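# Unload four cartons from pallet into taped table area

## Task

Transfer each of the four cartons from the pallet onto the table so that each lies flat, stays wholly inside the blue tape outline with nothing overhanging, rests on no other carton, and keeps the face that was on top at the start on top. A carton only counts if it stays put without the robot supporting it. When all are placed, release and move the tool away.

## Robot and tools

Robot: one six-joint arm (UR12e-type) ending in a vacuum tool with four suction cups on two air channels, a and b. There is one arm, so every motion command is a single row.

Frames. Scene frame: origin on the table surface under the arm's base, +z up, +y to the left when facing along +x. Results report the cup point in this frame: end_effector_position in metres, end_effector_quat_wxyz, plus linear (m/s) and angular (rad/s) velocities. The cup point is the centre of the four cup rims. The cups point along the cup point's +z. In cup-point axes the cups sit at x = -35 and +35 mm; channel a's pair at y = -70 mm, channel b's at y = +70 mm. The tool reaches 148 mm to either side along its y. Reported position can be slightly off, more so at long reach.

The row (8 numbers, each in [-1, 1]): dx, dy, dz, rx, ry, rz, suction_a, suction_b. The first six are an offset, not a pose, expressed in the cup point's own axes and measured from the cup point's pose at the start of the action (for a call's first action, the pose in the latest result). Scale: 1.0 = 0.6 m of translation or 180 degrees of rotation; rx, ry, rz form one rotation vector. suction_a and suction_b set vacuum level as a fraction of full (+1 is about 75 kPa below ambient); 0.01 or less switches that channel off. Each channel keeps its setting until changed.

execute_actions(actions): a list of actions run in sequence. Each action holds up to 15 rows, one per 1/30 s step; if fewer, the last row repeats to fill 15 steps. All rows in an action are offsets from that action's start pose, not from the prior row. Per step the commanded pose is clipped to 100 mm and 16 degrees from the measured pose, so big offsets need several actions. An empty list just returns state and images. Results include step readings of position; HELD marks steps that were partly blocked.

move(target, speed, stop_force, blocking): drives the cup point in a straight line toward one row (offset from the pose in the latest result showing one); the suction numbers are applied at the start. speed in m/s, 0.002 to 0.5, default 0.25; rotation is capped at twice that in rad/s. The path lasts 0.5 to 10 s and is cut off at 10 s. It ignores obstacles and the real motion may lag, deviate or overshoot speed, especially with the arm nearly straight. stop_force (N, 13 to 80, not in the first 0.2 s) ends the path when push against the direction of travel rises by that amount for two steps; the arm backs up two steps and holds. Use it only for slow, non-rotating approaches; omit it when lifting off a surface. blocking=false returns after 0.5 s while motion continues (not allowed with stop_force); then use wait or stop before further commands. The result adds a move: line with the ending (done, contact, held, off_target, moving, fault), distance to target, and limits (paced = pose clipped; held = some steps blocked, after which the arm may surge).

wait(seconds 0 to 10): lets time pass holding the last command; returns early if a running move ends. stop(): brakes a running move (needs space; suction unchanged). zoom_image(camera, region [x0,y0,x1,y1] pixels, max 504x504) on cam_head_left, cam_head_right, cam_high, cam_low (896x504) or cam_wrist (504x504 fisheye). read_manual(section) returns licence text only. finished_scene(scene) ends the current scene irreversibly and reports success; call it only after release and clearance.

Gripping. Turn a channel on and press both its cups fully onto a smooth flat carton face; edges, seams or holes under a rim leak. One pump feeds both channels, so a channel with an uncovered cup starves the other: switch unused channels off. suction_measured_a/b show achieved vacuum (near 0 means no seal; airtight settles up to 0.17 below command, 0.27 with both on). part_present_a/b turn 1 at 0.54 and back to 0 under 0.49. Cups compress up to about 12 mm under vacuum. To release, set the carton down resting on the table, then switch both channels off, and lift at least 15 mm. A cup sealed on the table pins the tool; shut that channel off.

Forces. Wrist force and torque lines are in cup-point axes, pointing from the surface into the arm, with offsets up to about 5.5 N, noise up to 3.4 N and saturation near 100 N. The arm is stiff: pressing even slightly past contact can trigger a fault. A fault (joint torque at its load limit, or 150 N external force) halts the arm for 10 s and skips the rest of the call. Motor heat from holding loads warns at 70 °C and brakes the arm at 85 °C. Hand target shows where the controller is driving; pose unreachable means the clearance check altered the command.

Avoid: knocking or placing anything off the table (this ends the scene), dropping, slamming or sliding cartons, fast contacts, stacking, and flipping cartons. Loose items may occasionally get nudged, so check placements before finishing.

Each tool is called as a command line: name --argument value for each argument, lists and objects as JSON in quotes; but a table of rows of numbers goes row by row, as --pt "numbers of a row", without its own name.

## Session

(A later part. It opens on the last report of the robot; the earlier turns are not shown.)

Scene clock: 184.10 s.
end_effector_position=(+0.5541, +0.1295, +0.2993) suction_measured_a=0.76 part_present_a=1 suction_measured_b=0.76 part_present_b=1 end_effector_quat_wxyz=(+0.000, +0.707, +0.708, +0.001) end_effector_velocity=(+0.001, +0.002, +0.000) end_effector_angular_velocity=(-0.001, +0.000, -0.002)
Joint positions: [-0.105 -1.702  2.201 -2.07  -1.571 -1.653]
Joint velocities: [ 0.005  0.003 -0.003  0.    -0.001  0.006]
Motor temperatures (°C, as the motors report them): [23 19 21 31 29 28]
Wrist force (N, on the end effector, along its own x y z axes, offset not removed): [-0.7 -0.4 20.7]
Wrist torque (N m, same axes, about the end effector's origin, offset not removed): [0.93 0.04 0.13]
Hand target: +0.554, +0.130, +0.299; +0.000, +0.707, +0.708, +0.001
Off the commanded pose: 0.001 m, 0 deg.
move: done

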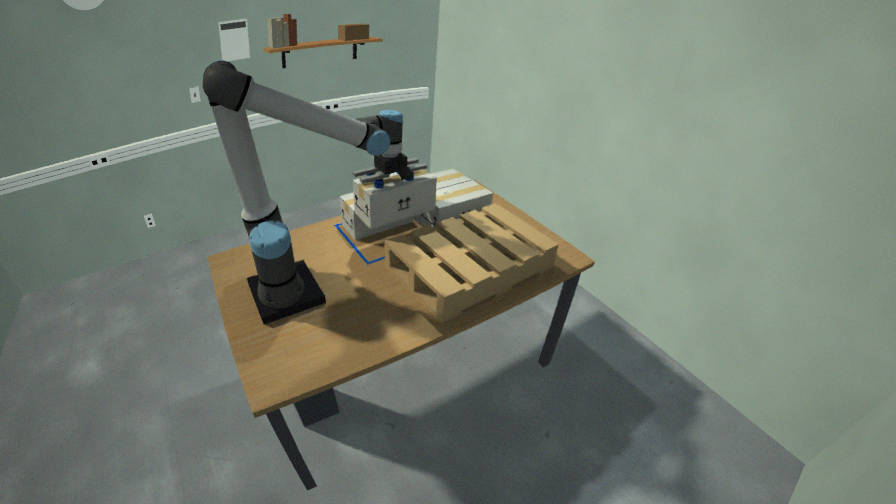

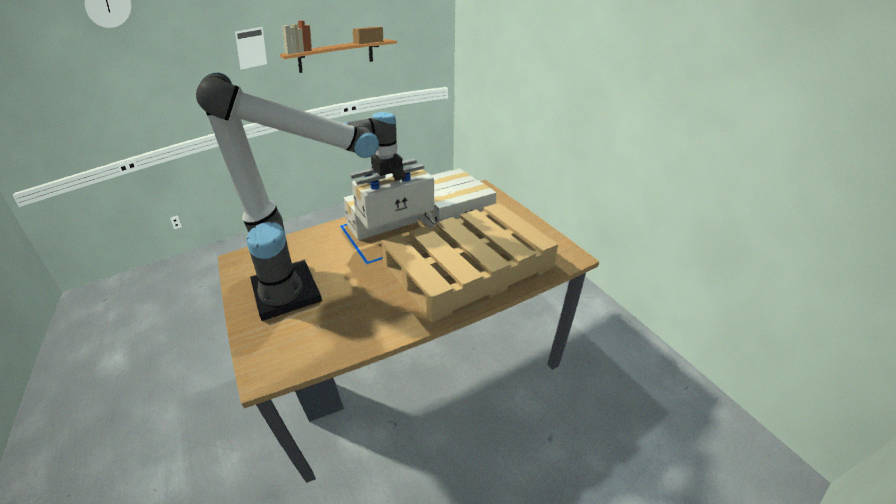

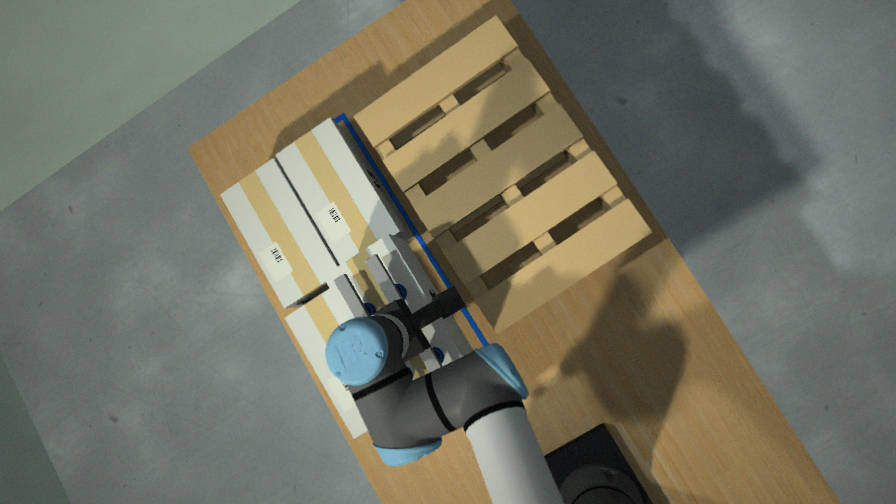

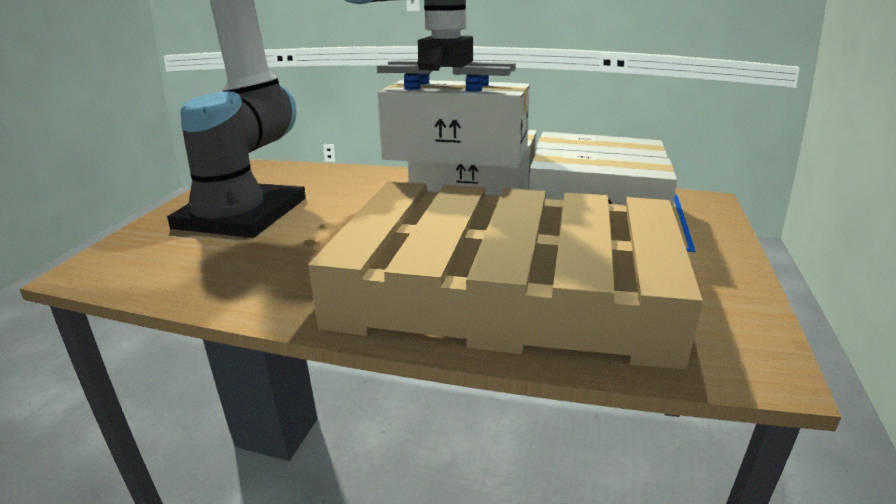

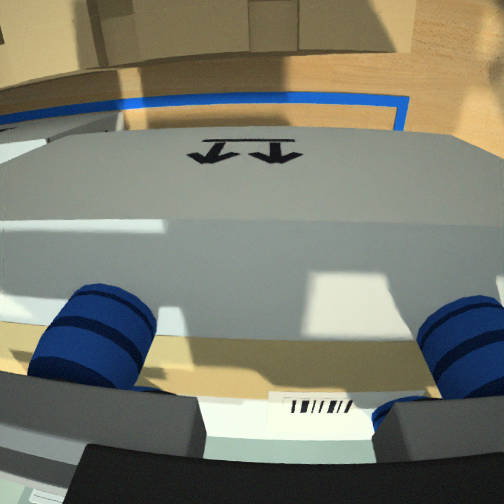

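Target y≈.140.

move --target '[0.017,0,0.25,0,0,0,1,1]' --speed 0.22

move --target '[0,0,0.016,0,0,0,1,1]' --speed 0.004 --stop_force 13

Scene clock: 191.30 s.
end_effector_position=(+0.5541, +0.1398, +0.1498) suction_measured_a=0.76 part_present_a=1 suction_measured_b=0.76 part_present_b=1 end_effector_quat_wxyz=(+0.000, +0.707, +0.708, +0.001) end_effector_velocity=(+0.001, -0.000, -0.003) end_effector_angular_velocity=(-0.001, -0.001, -0.000)
Joint positions: [-0.086 -1.5    2.342 -2.414 -1.571 -1.635]
Joint velocities: [ 0.     0.006  0.001 -0.008 -0.     0.   ]
Motor temperatures (°C, as the motors report them): [23 19 21 31 29 28]
Wrist force (N, on the end effector, along its own x y z axes, offset not removed): [0.5 -1.6 22.8]
Wrist torque (N m, same axes, about the end effector's origin, offset not removed): [0.81 -0.28 -0.02]
Hand target: +0.554, +0.140, +0.149; +0.000, +0.707, +0.708, +0.001
Off the commanded pose: 0.001 m, 0 deg.
move: done

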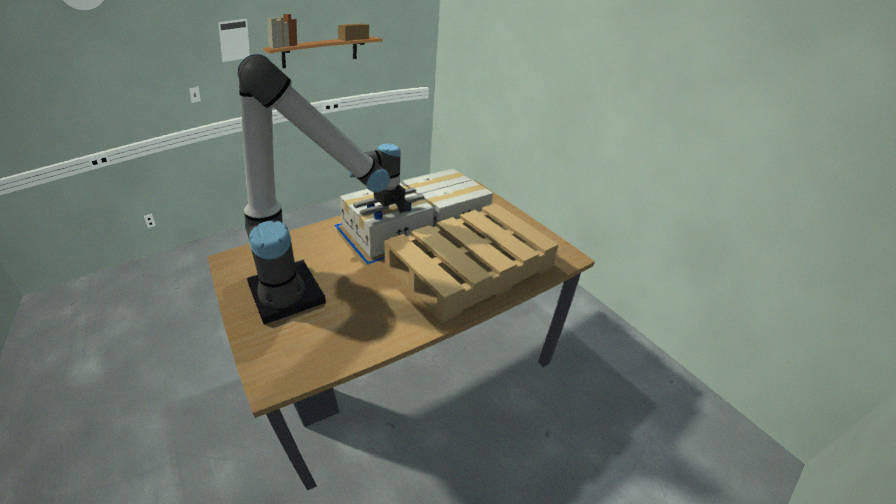

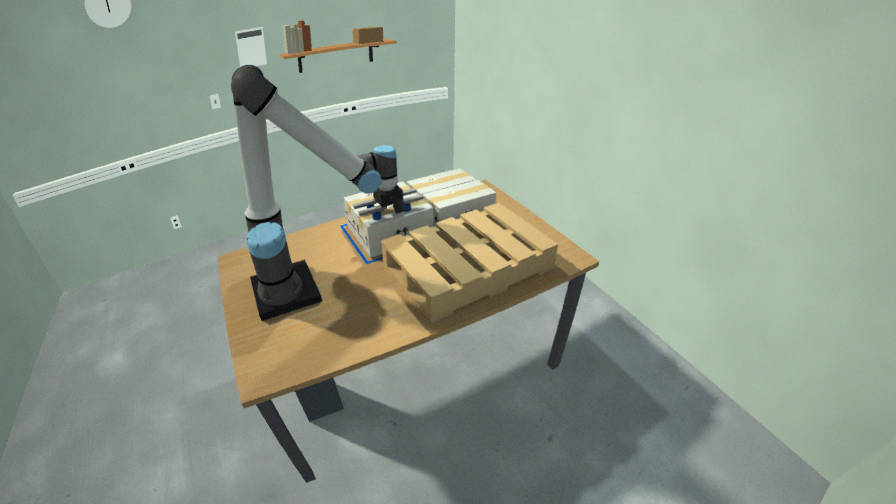

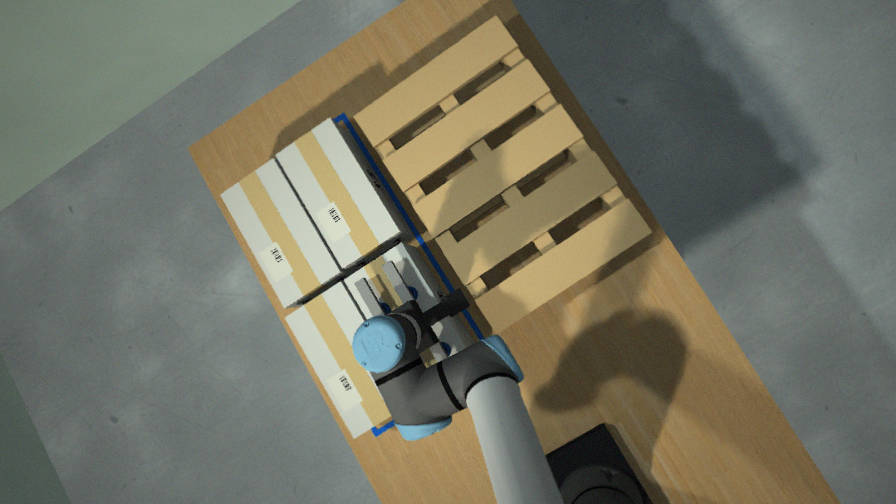

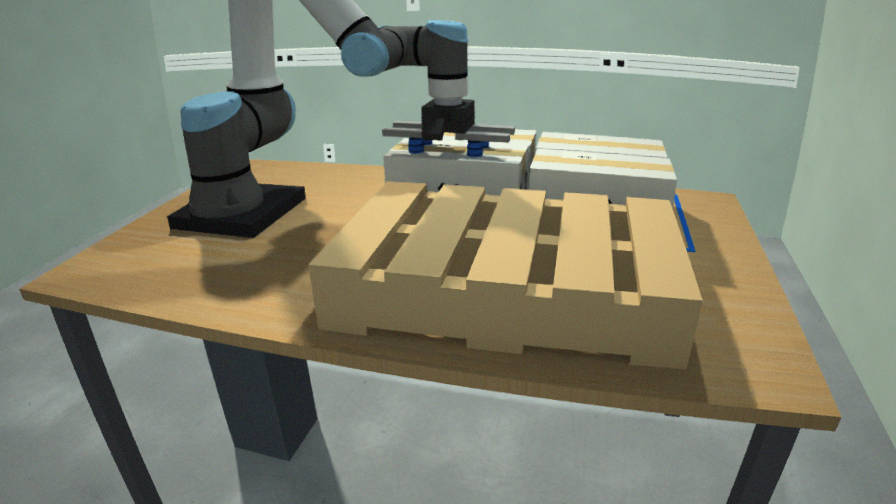

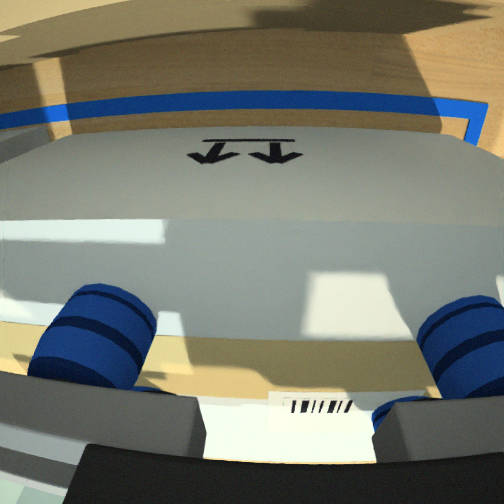

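Scene clock: 193.20 s.
end_effector_position=(+0.5541, +0.1398, +0.1438) suction_measured_a=0.76 part_present_a=1 suction_measured_b=0.76 part_present_b=1 end_effector_quat_wxyz=(+0.000, +0.707, +0.708, +0.001) end_effector_velocity=(-0.002, -0.000, +0.000) end_effector_angular_velocity=(-0.001, +0.003, -0.001)
Joint positions: [-0.086 -1.489  2.346 -2.429 -1.571 -1.635]
Joint velocities: [-0.001 -0.002  0.001  0.005 -0.001 -0.   ]
Motor temperatures (°C, as the motors report them): [23 19 21 31 29 28]
Wrist force (N, on the end effector, along its own x y z axes, offset not removed): [-1.2 1.4 5.5]
Wrist torque (N m, same axes, about the end effector's origin, offset not removed): [-2.45 -0.50 0.08]
Hand target: +0.554, +0.140, +0.144; +0.000, +0.707, +0.708, +0.001
Off the commanded pose: 0.004 m, 0 deg.
move: contact

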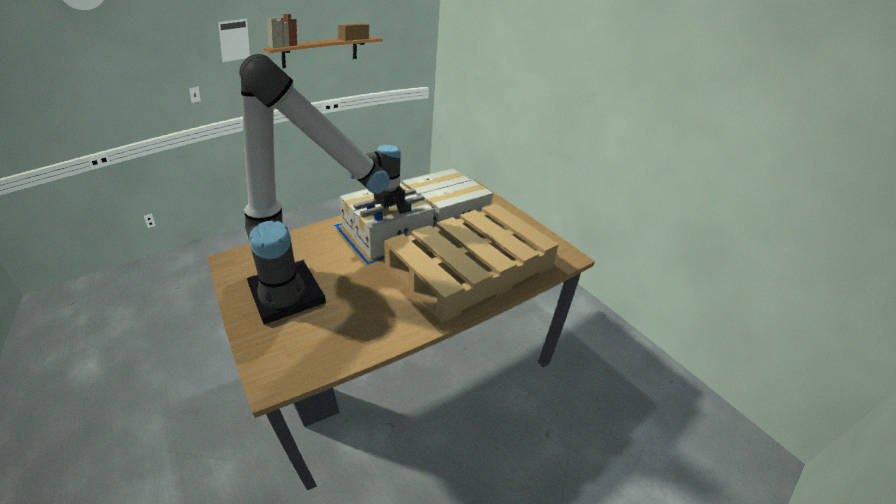

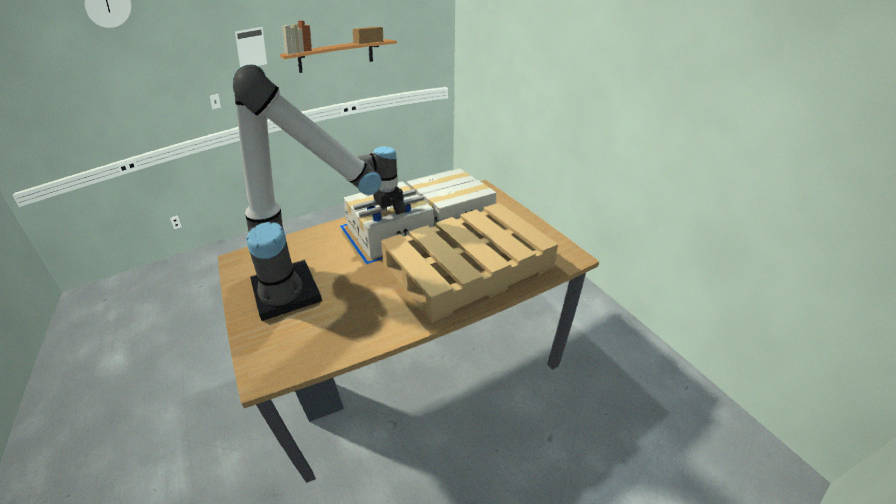

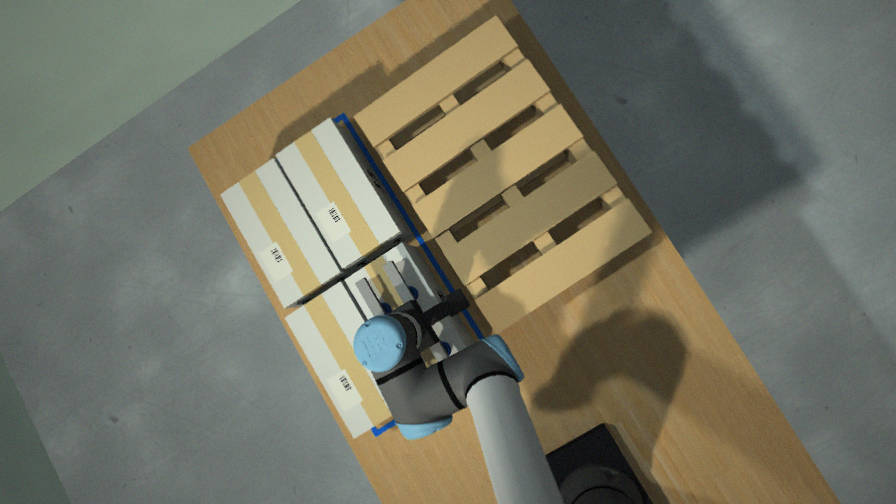

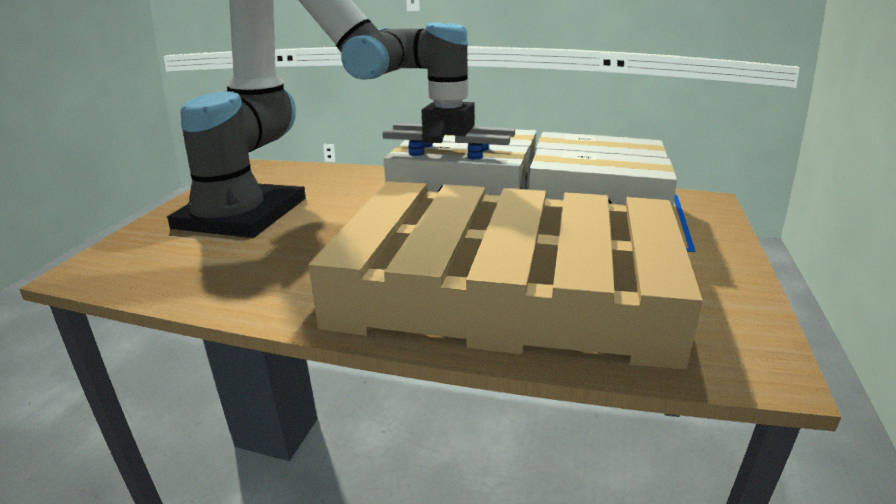

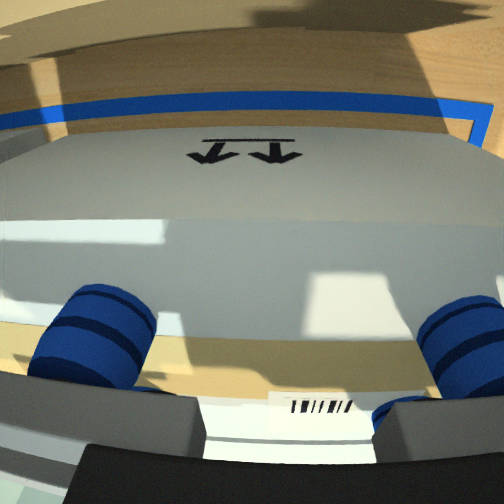

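execute_actions --actions '[[[0,0,0,0,0,0,0,0],[0,0,0,0,0,0,0,0],[0,0,0,0,0,0,0,0],[0,0,0,0,0,0,0,0],[0,0,0,0,0,0,0,0],[0,0,-0.005,0,0,0,0,0],[0,0,-0.01,0,0,0,0,0],[0,0,-0.018,0,0,0,0,0],[0,0,-0.028,0,0,0,0,0],[0,0,-0.04,0,0,0,0,0]]]'

move --target '[-0.5,0,-0.3,0,0,0,0,0]' --speed 0.45

zoom_image --camera "cam_high" --region '[330,340,510,460]'

zoom_image --camera "cam_head_left" --region '[325,185,405,270]'

Scene clock: 206.67 s.
end_effector_position=(+0.5541, +0.1398, +0.1620) suction_measured_a=0.01 part_present_a=0 suction_measured_b=0.01 part_present_b=0 end_effector_quat_wxyz=(+0.000, +0.707, +0.708, +0.001) end_effector_velocity=(-0.000, -0.000, +0.045) end_effector_angular_velocity=(-0.000, -0.001, -0.001)
Joint positions: [-0.086 -1.52   2.333 -2.385 -1.571 -1.635]
Joint velocities: [-0.001 -0.074 -0.034  0.107 -0.     0.   ]
Motor temperatures (°C, as the motors report them): [23 19 21 31 29 28]
Wrist force (N, on the end effector, along its own x y z axes, offset not removed): [-0.4 -2.3 -0.2]
Wrist torque (N m, same axes, about the end effector's origin, offset not removed): [-0.33 -0.16 0.12]
Hand target: +0.554, +0.140, +0.168; +0.000, +0.707, +0.708, +0.001
Off the commanded pose: 0.006 m, 0 deg.
Step readings (end_effector_position):
0: (+0.5541, +0.1398, +0.1441)
1: (+0.5541, +0.1398, +0.1441)
2: (+0.5541, +0.1398, +0.1441)
4: (+0.5544, +0.1398, +0.1443)
8: (+0.5543, +0.1398, +0.1454)
15: end_effector_position above

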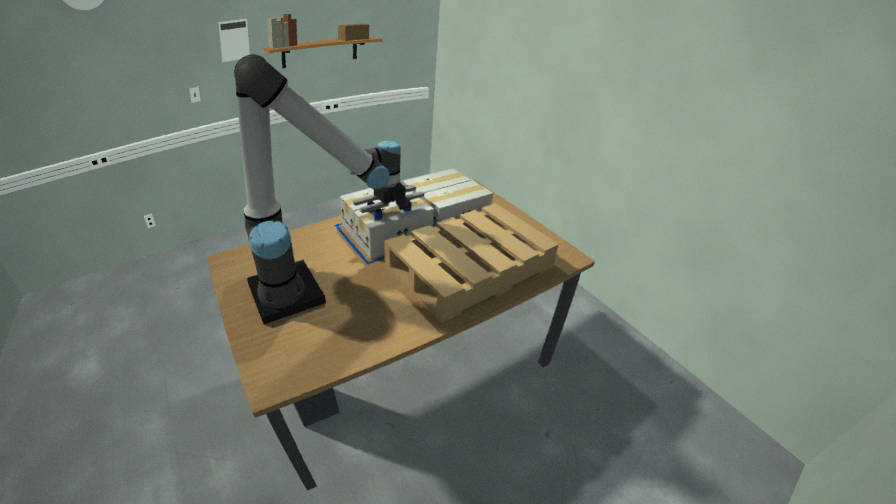

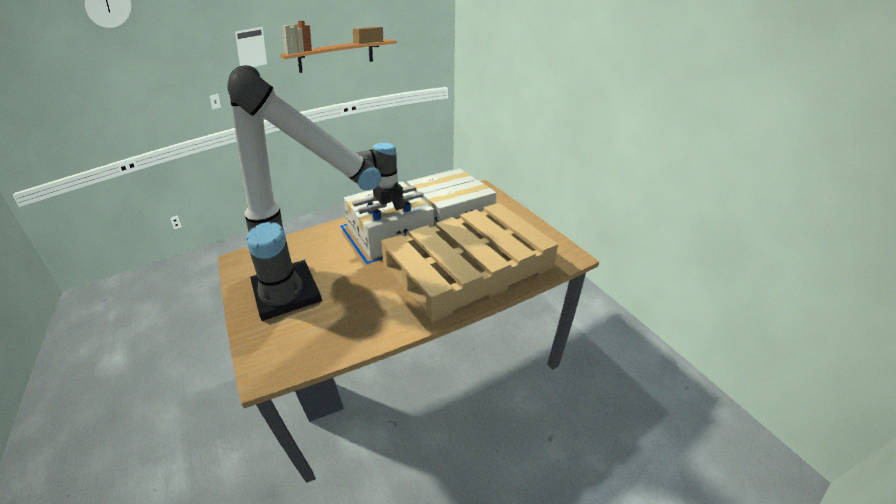

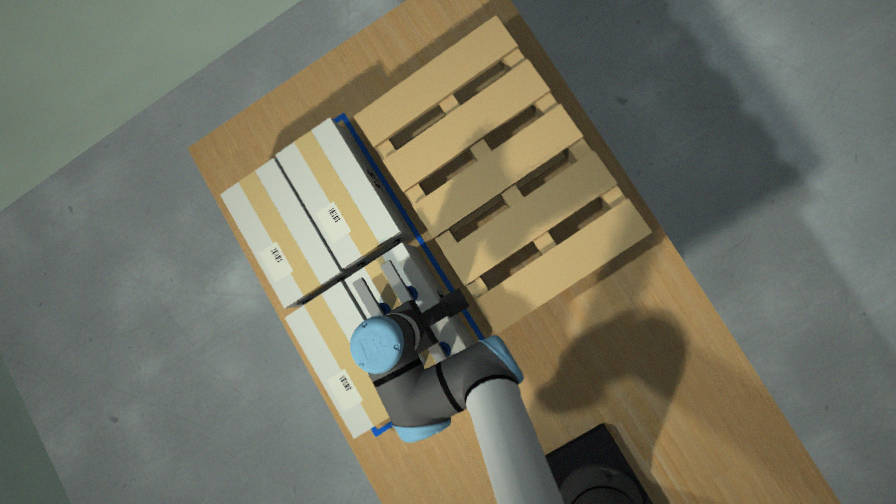

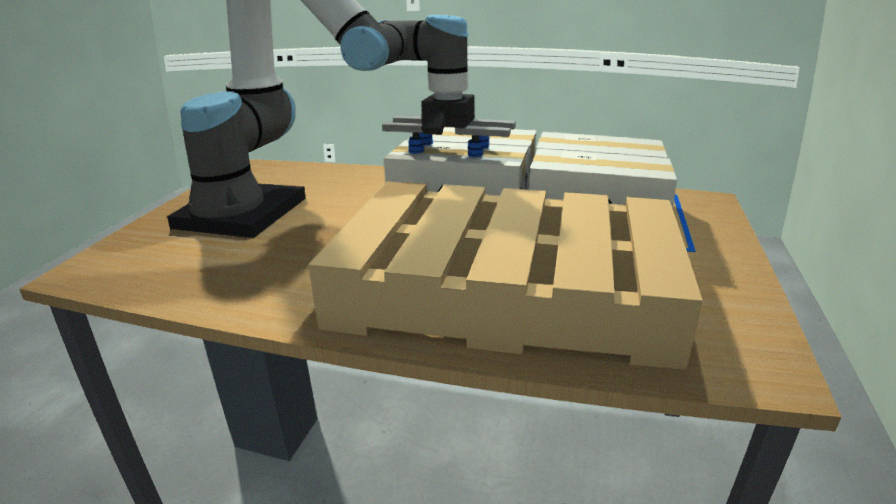

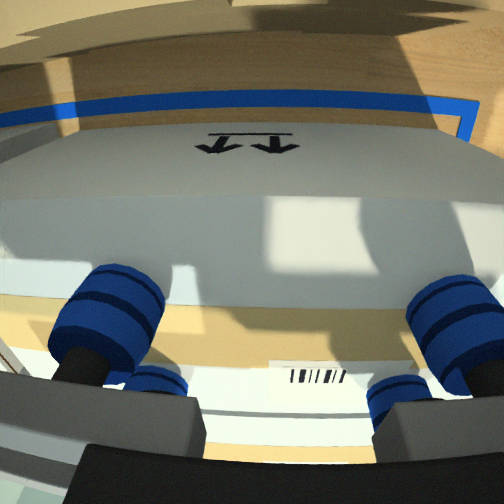

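Scene clock: 208.27 s.
end_effector_position=(+0.5545, -0.1599, +0.3415) suction_measured_a=0.01 part_present_a=0 suction_measured_b=0.01 part_present_b=0 end_effector_quat_wxyz=(+0.000, +0.707, +0.708, +0.001) end_effector_velocity=(+0.000, -0.002, +0.001) end_effector_angular_velocity=(+0.001, +0.001, +0.001)
Joint positions: [-0.61  -1.725  2.136 -1.984 -1.57  -2.159]
Joint velocities: [-0.003  0.001 -0.003  0.003  0.001 -0.004]
Motor temperatures (°C, as the motors report them): [23 19 21 31 29 28]
Wrist force (N, on the end effector, along its own x y z axes, offset not removed): [1.3 -1.5 -0.1]
Wrist torque (N m, same axes, about the end effector's origin, offset not removed): [-0.27 -0.33 -0.01]
Hand target: +0.554, -0.160, +0.342; +0.000, +0.707, +0.708, +0.001
Off the commanded pose: 0.001 m, 0 deg.
move: done

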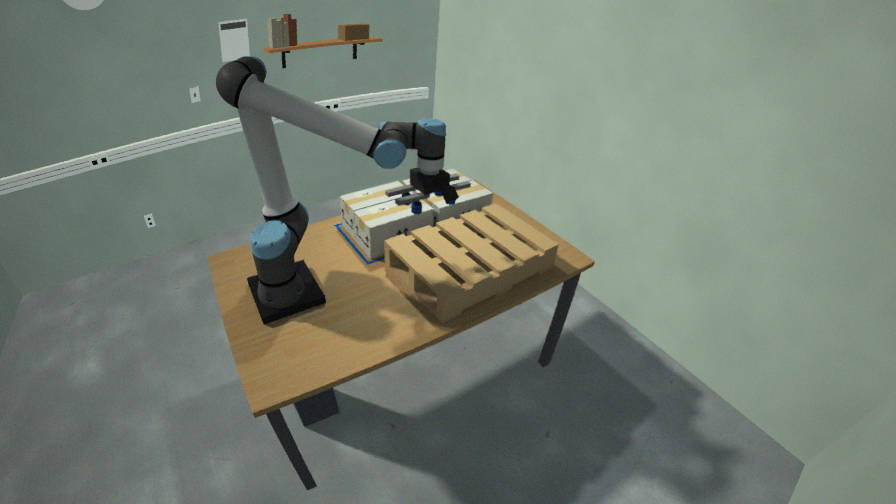

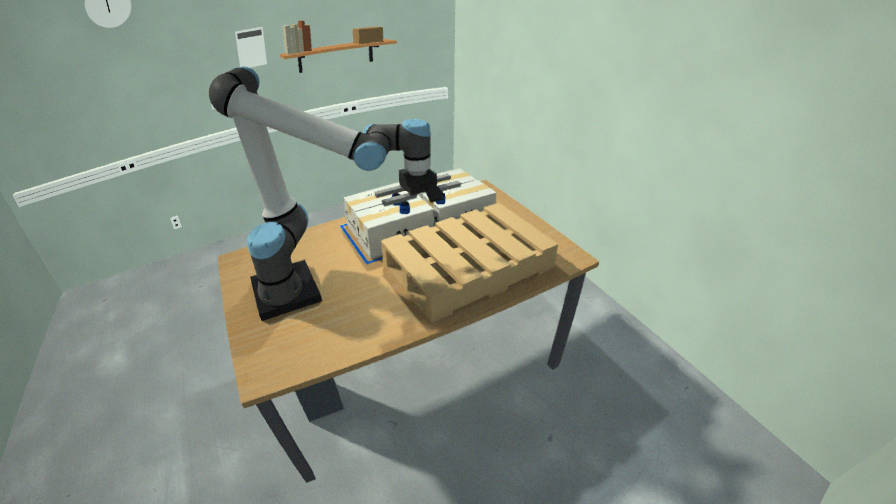

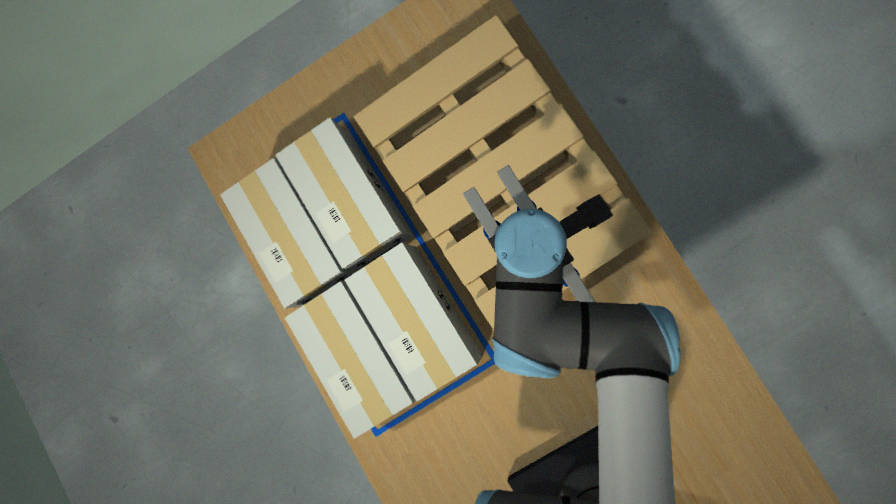

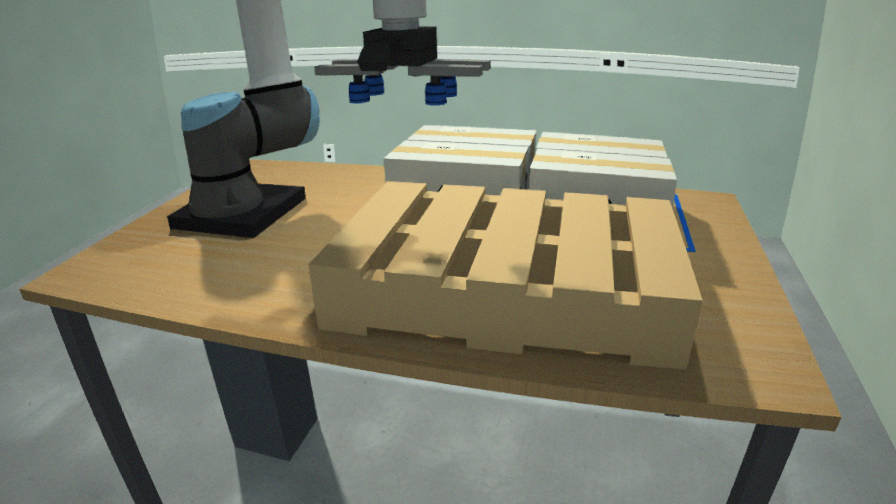

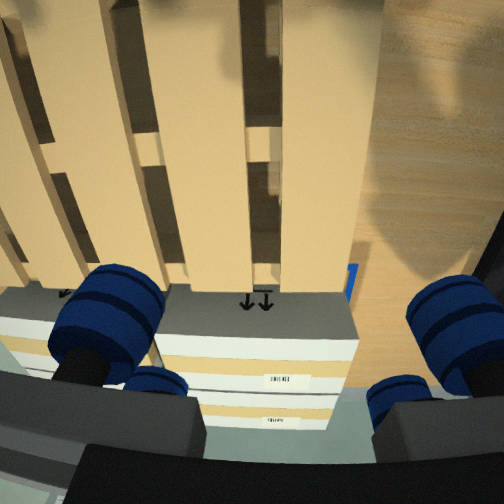

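Region (330, 340, 510, 460) of cam_high's 896x504 image, scaled by 2.800, with more detail than that image has.

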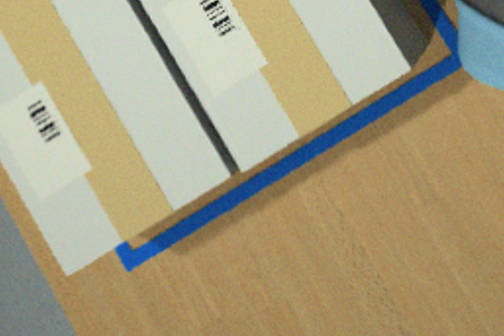

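Region (325, 185, 405, 270) of cam_head_left's 896x504 image, scaled by 5.929, with more detail than that image has; it fills the left 474 columns of this view, and the rest is white.

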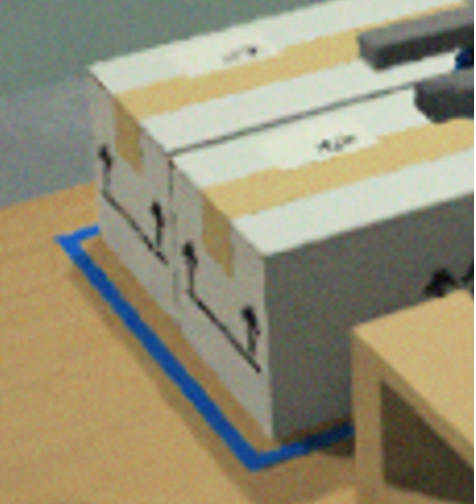

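execute_actions --actions '[]'

finished_scene --scene 2

Scene clock: 214.67 s.
end_effector_position=(+0.5545, -0.1602, +0.3416) suction_measured_a=0.01 part_present_a=0 suction_measured_b=0.01 part_present_b=0 end_effector_quat_wxyz=(+0.000, +0.707, +0.708, +0.001) end_effector_velocity=(-0.001, +0.000, -0.000) end_effector_angular_velocity=(+0.000, -0.000, -0.001)
Joint positions: [-0.611 -1.724  2.136 -1.984 -1.57  -2.16 ]
Joint velocities: [-0.001 -0.001  0.001 -0.     0.     0.   ]
Motor temperatures (°C, as the motors report them): [23 19 21 31 29 28]
Wrist force (N, on the end effector, along its own x y z axes, offset not removed): [1.9 -1.5 1.2]
Wrist torque (N m, same axes, about the end effector's origin, offset not removed): [-0.11 -0.32 -0.03]
Hand target: +0.554, -0.160, +0.342; +0.000, +0.707, +0.708, +0.001
Off the commanded pose: 0.000 m, 0 deg.

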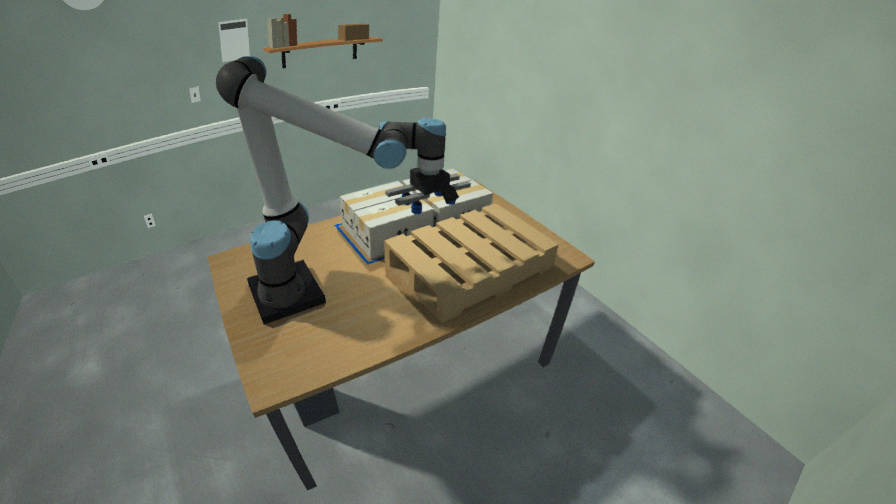

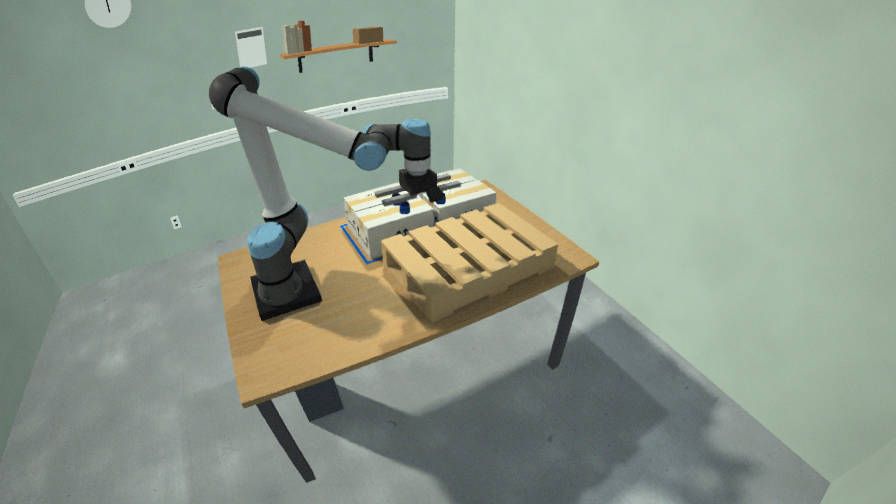

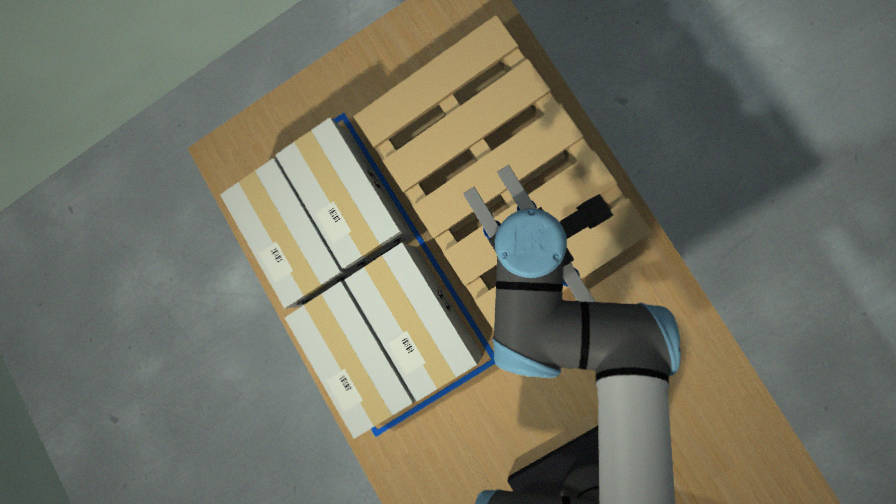

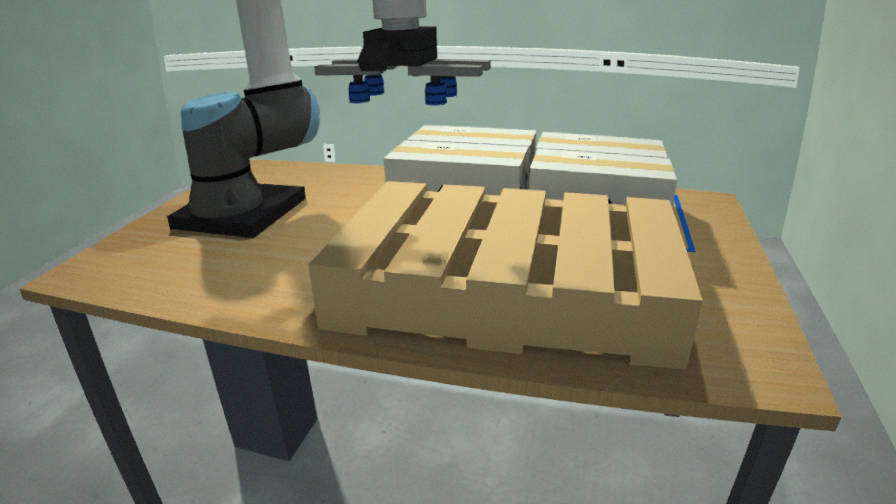

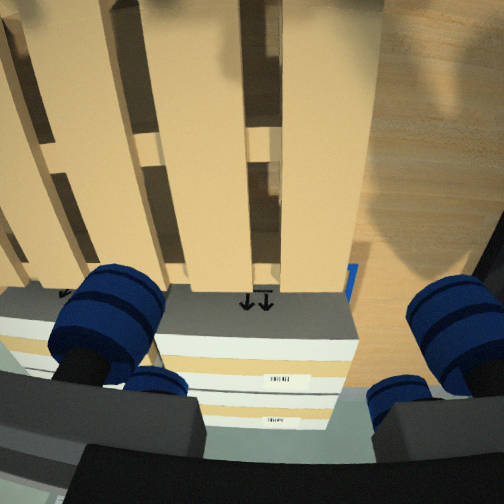

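The scene is finished: the task was done.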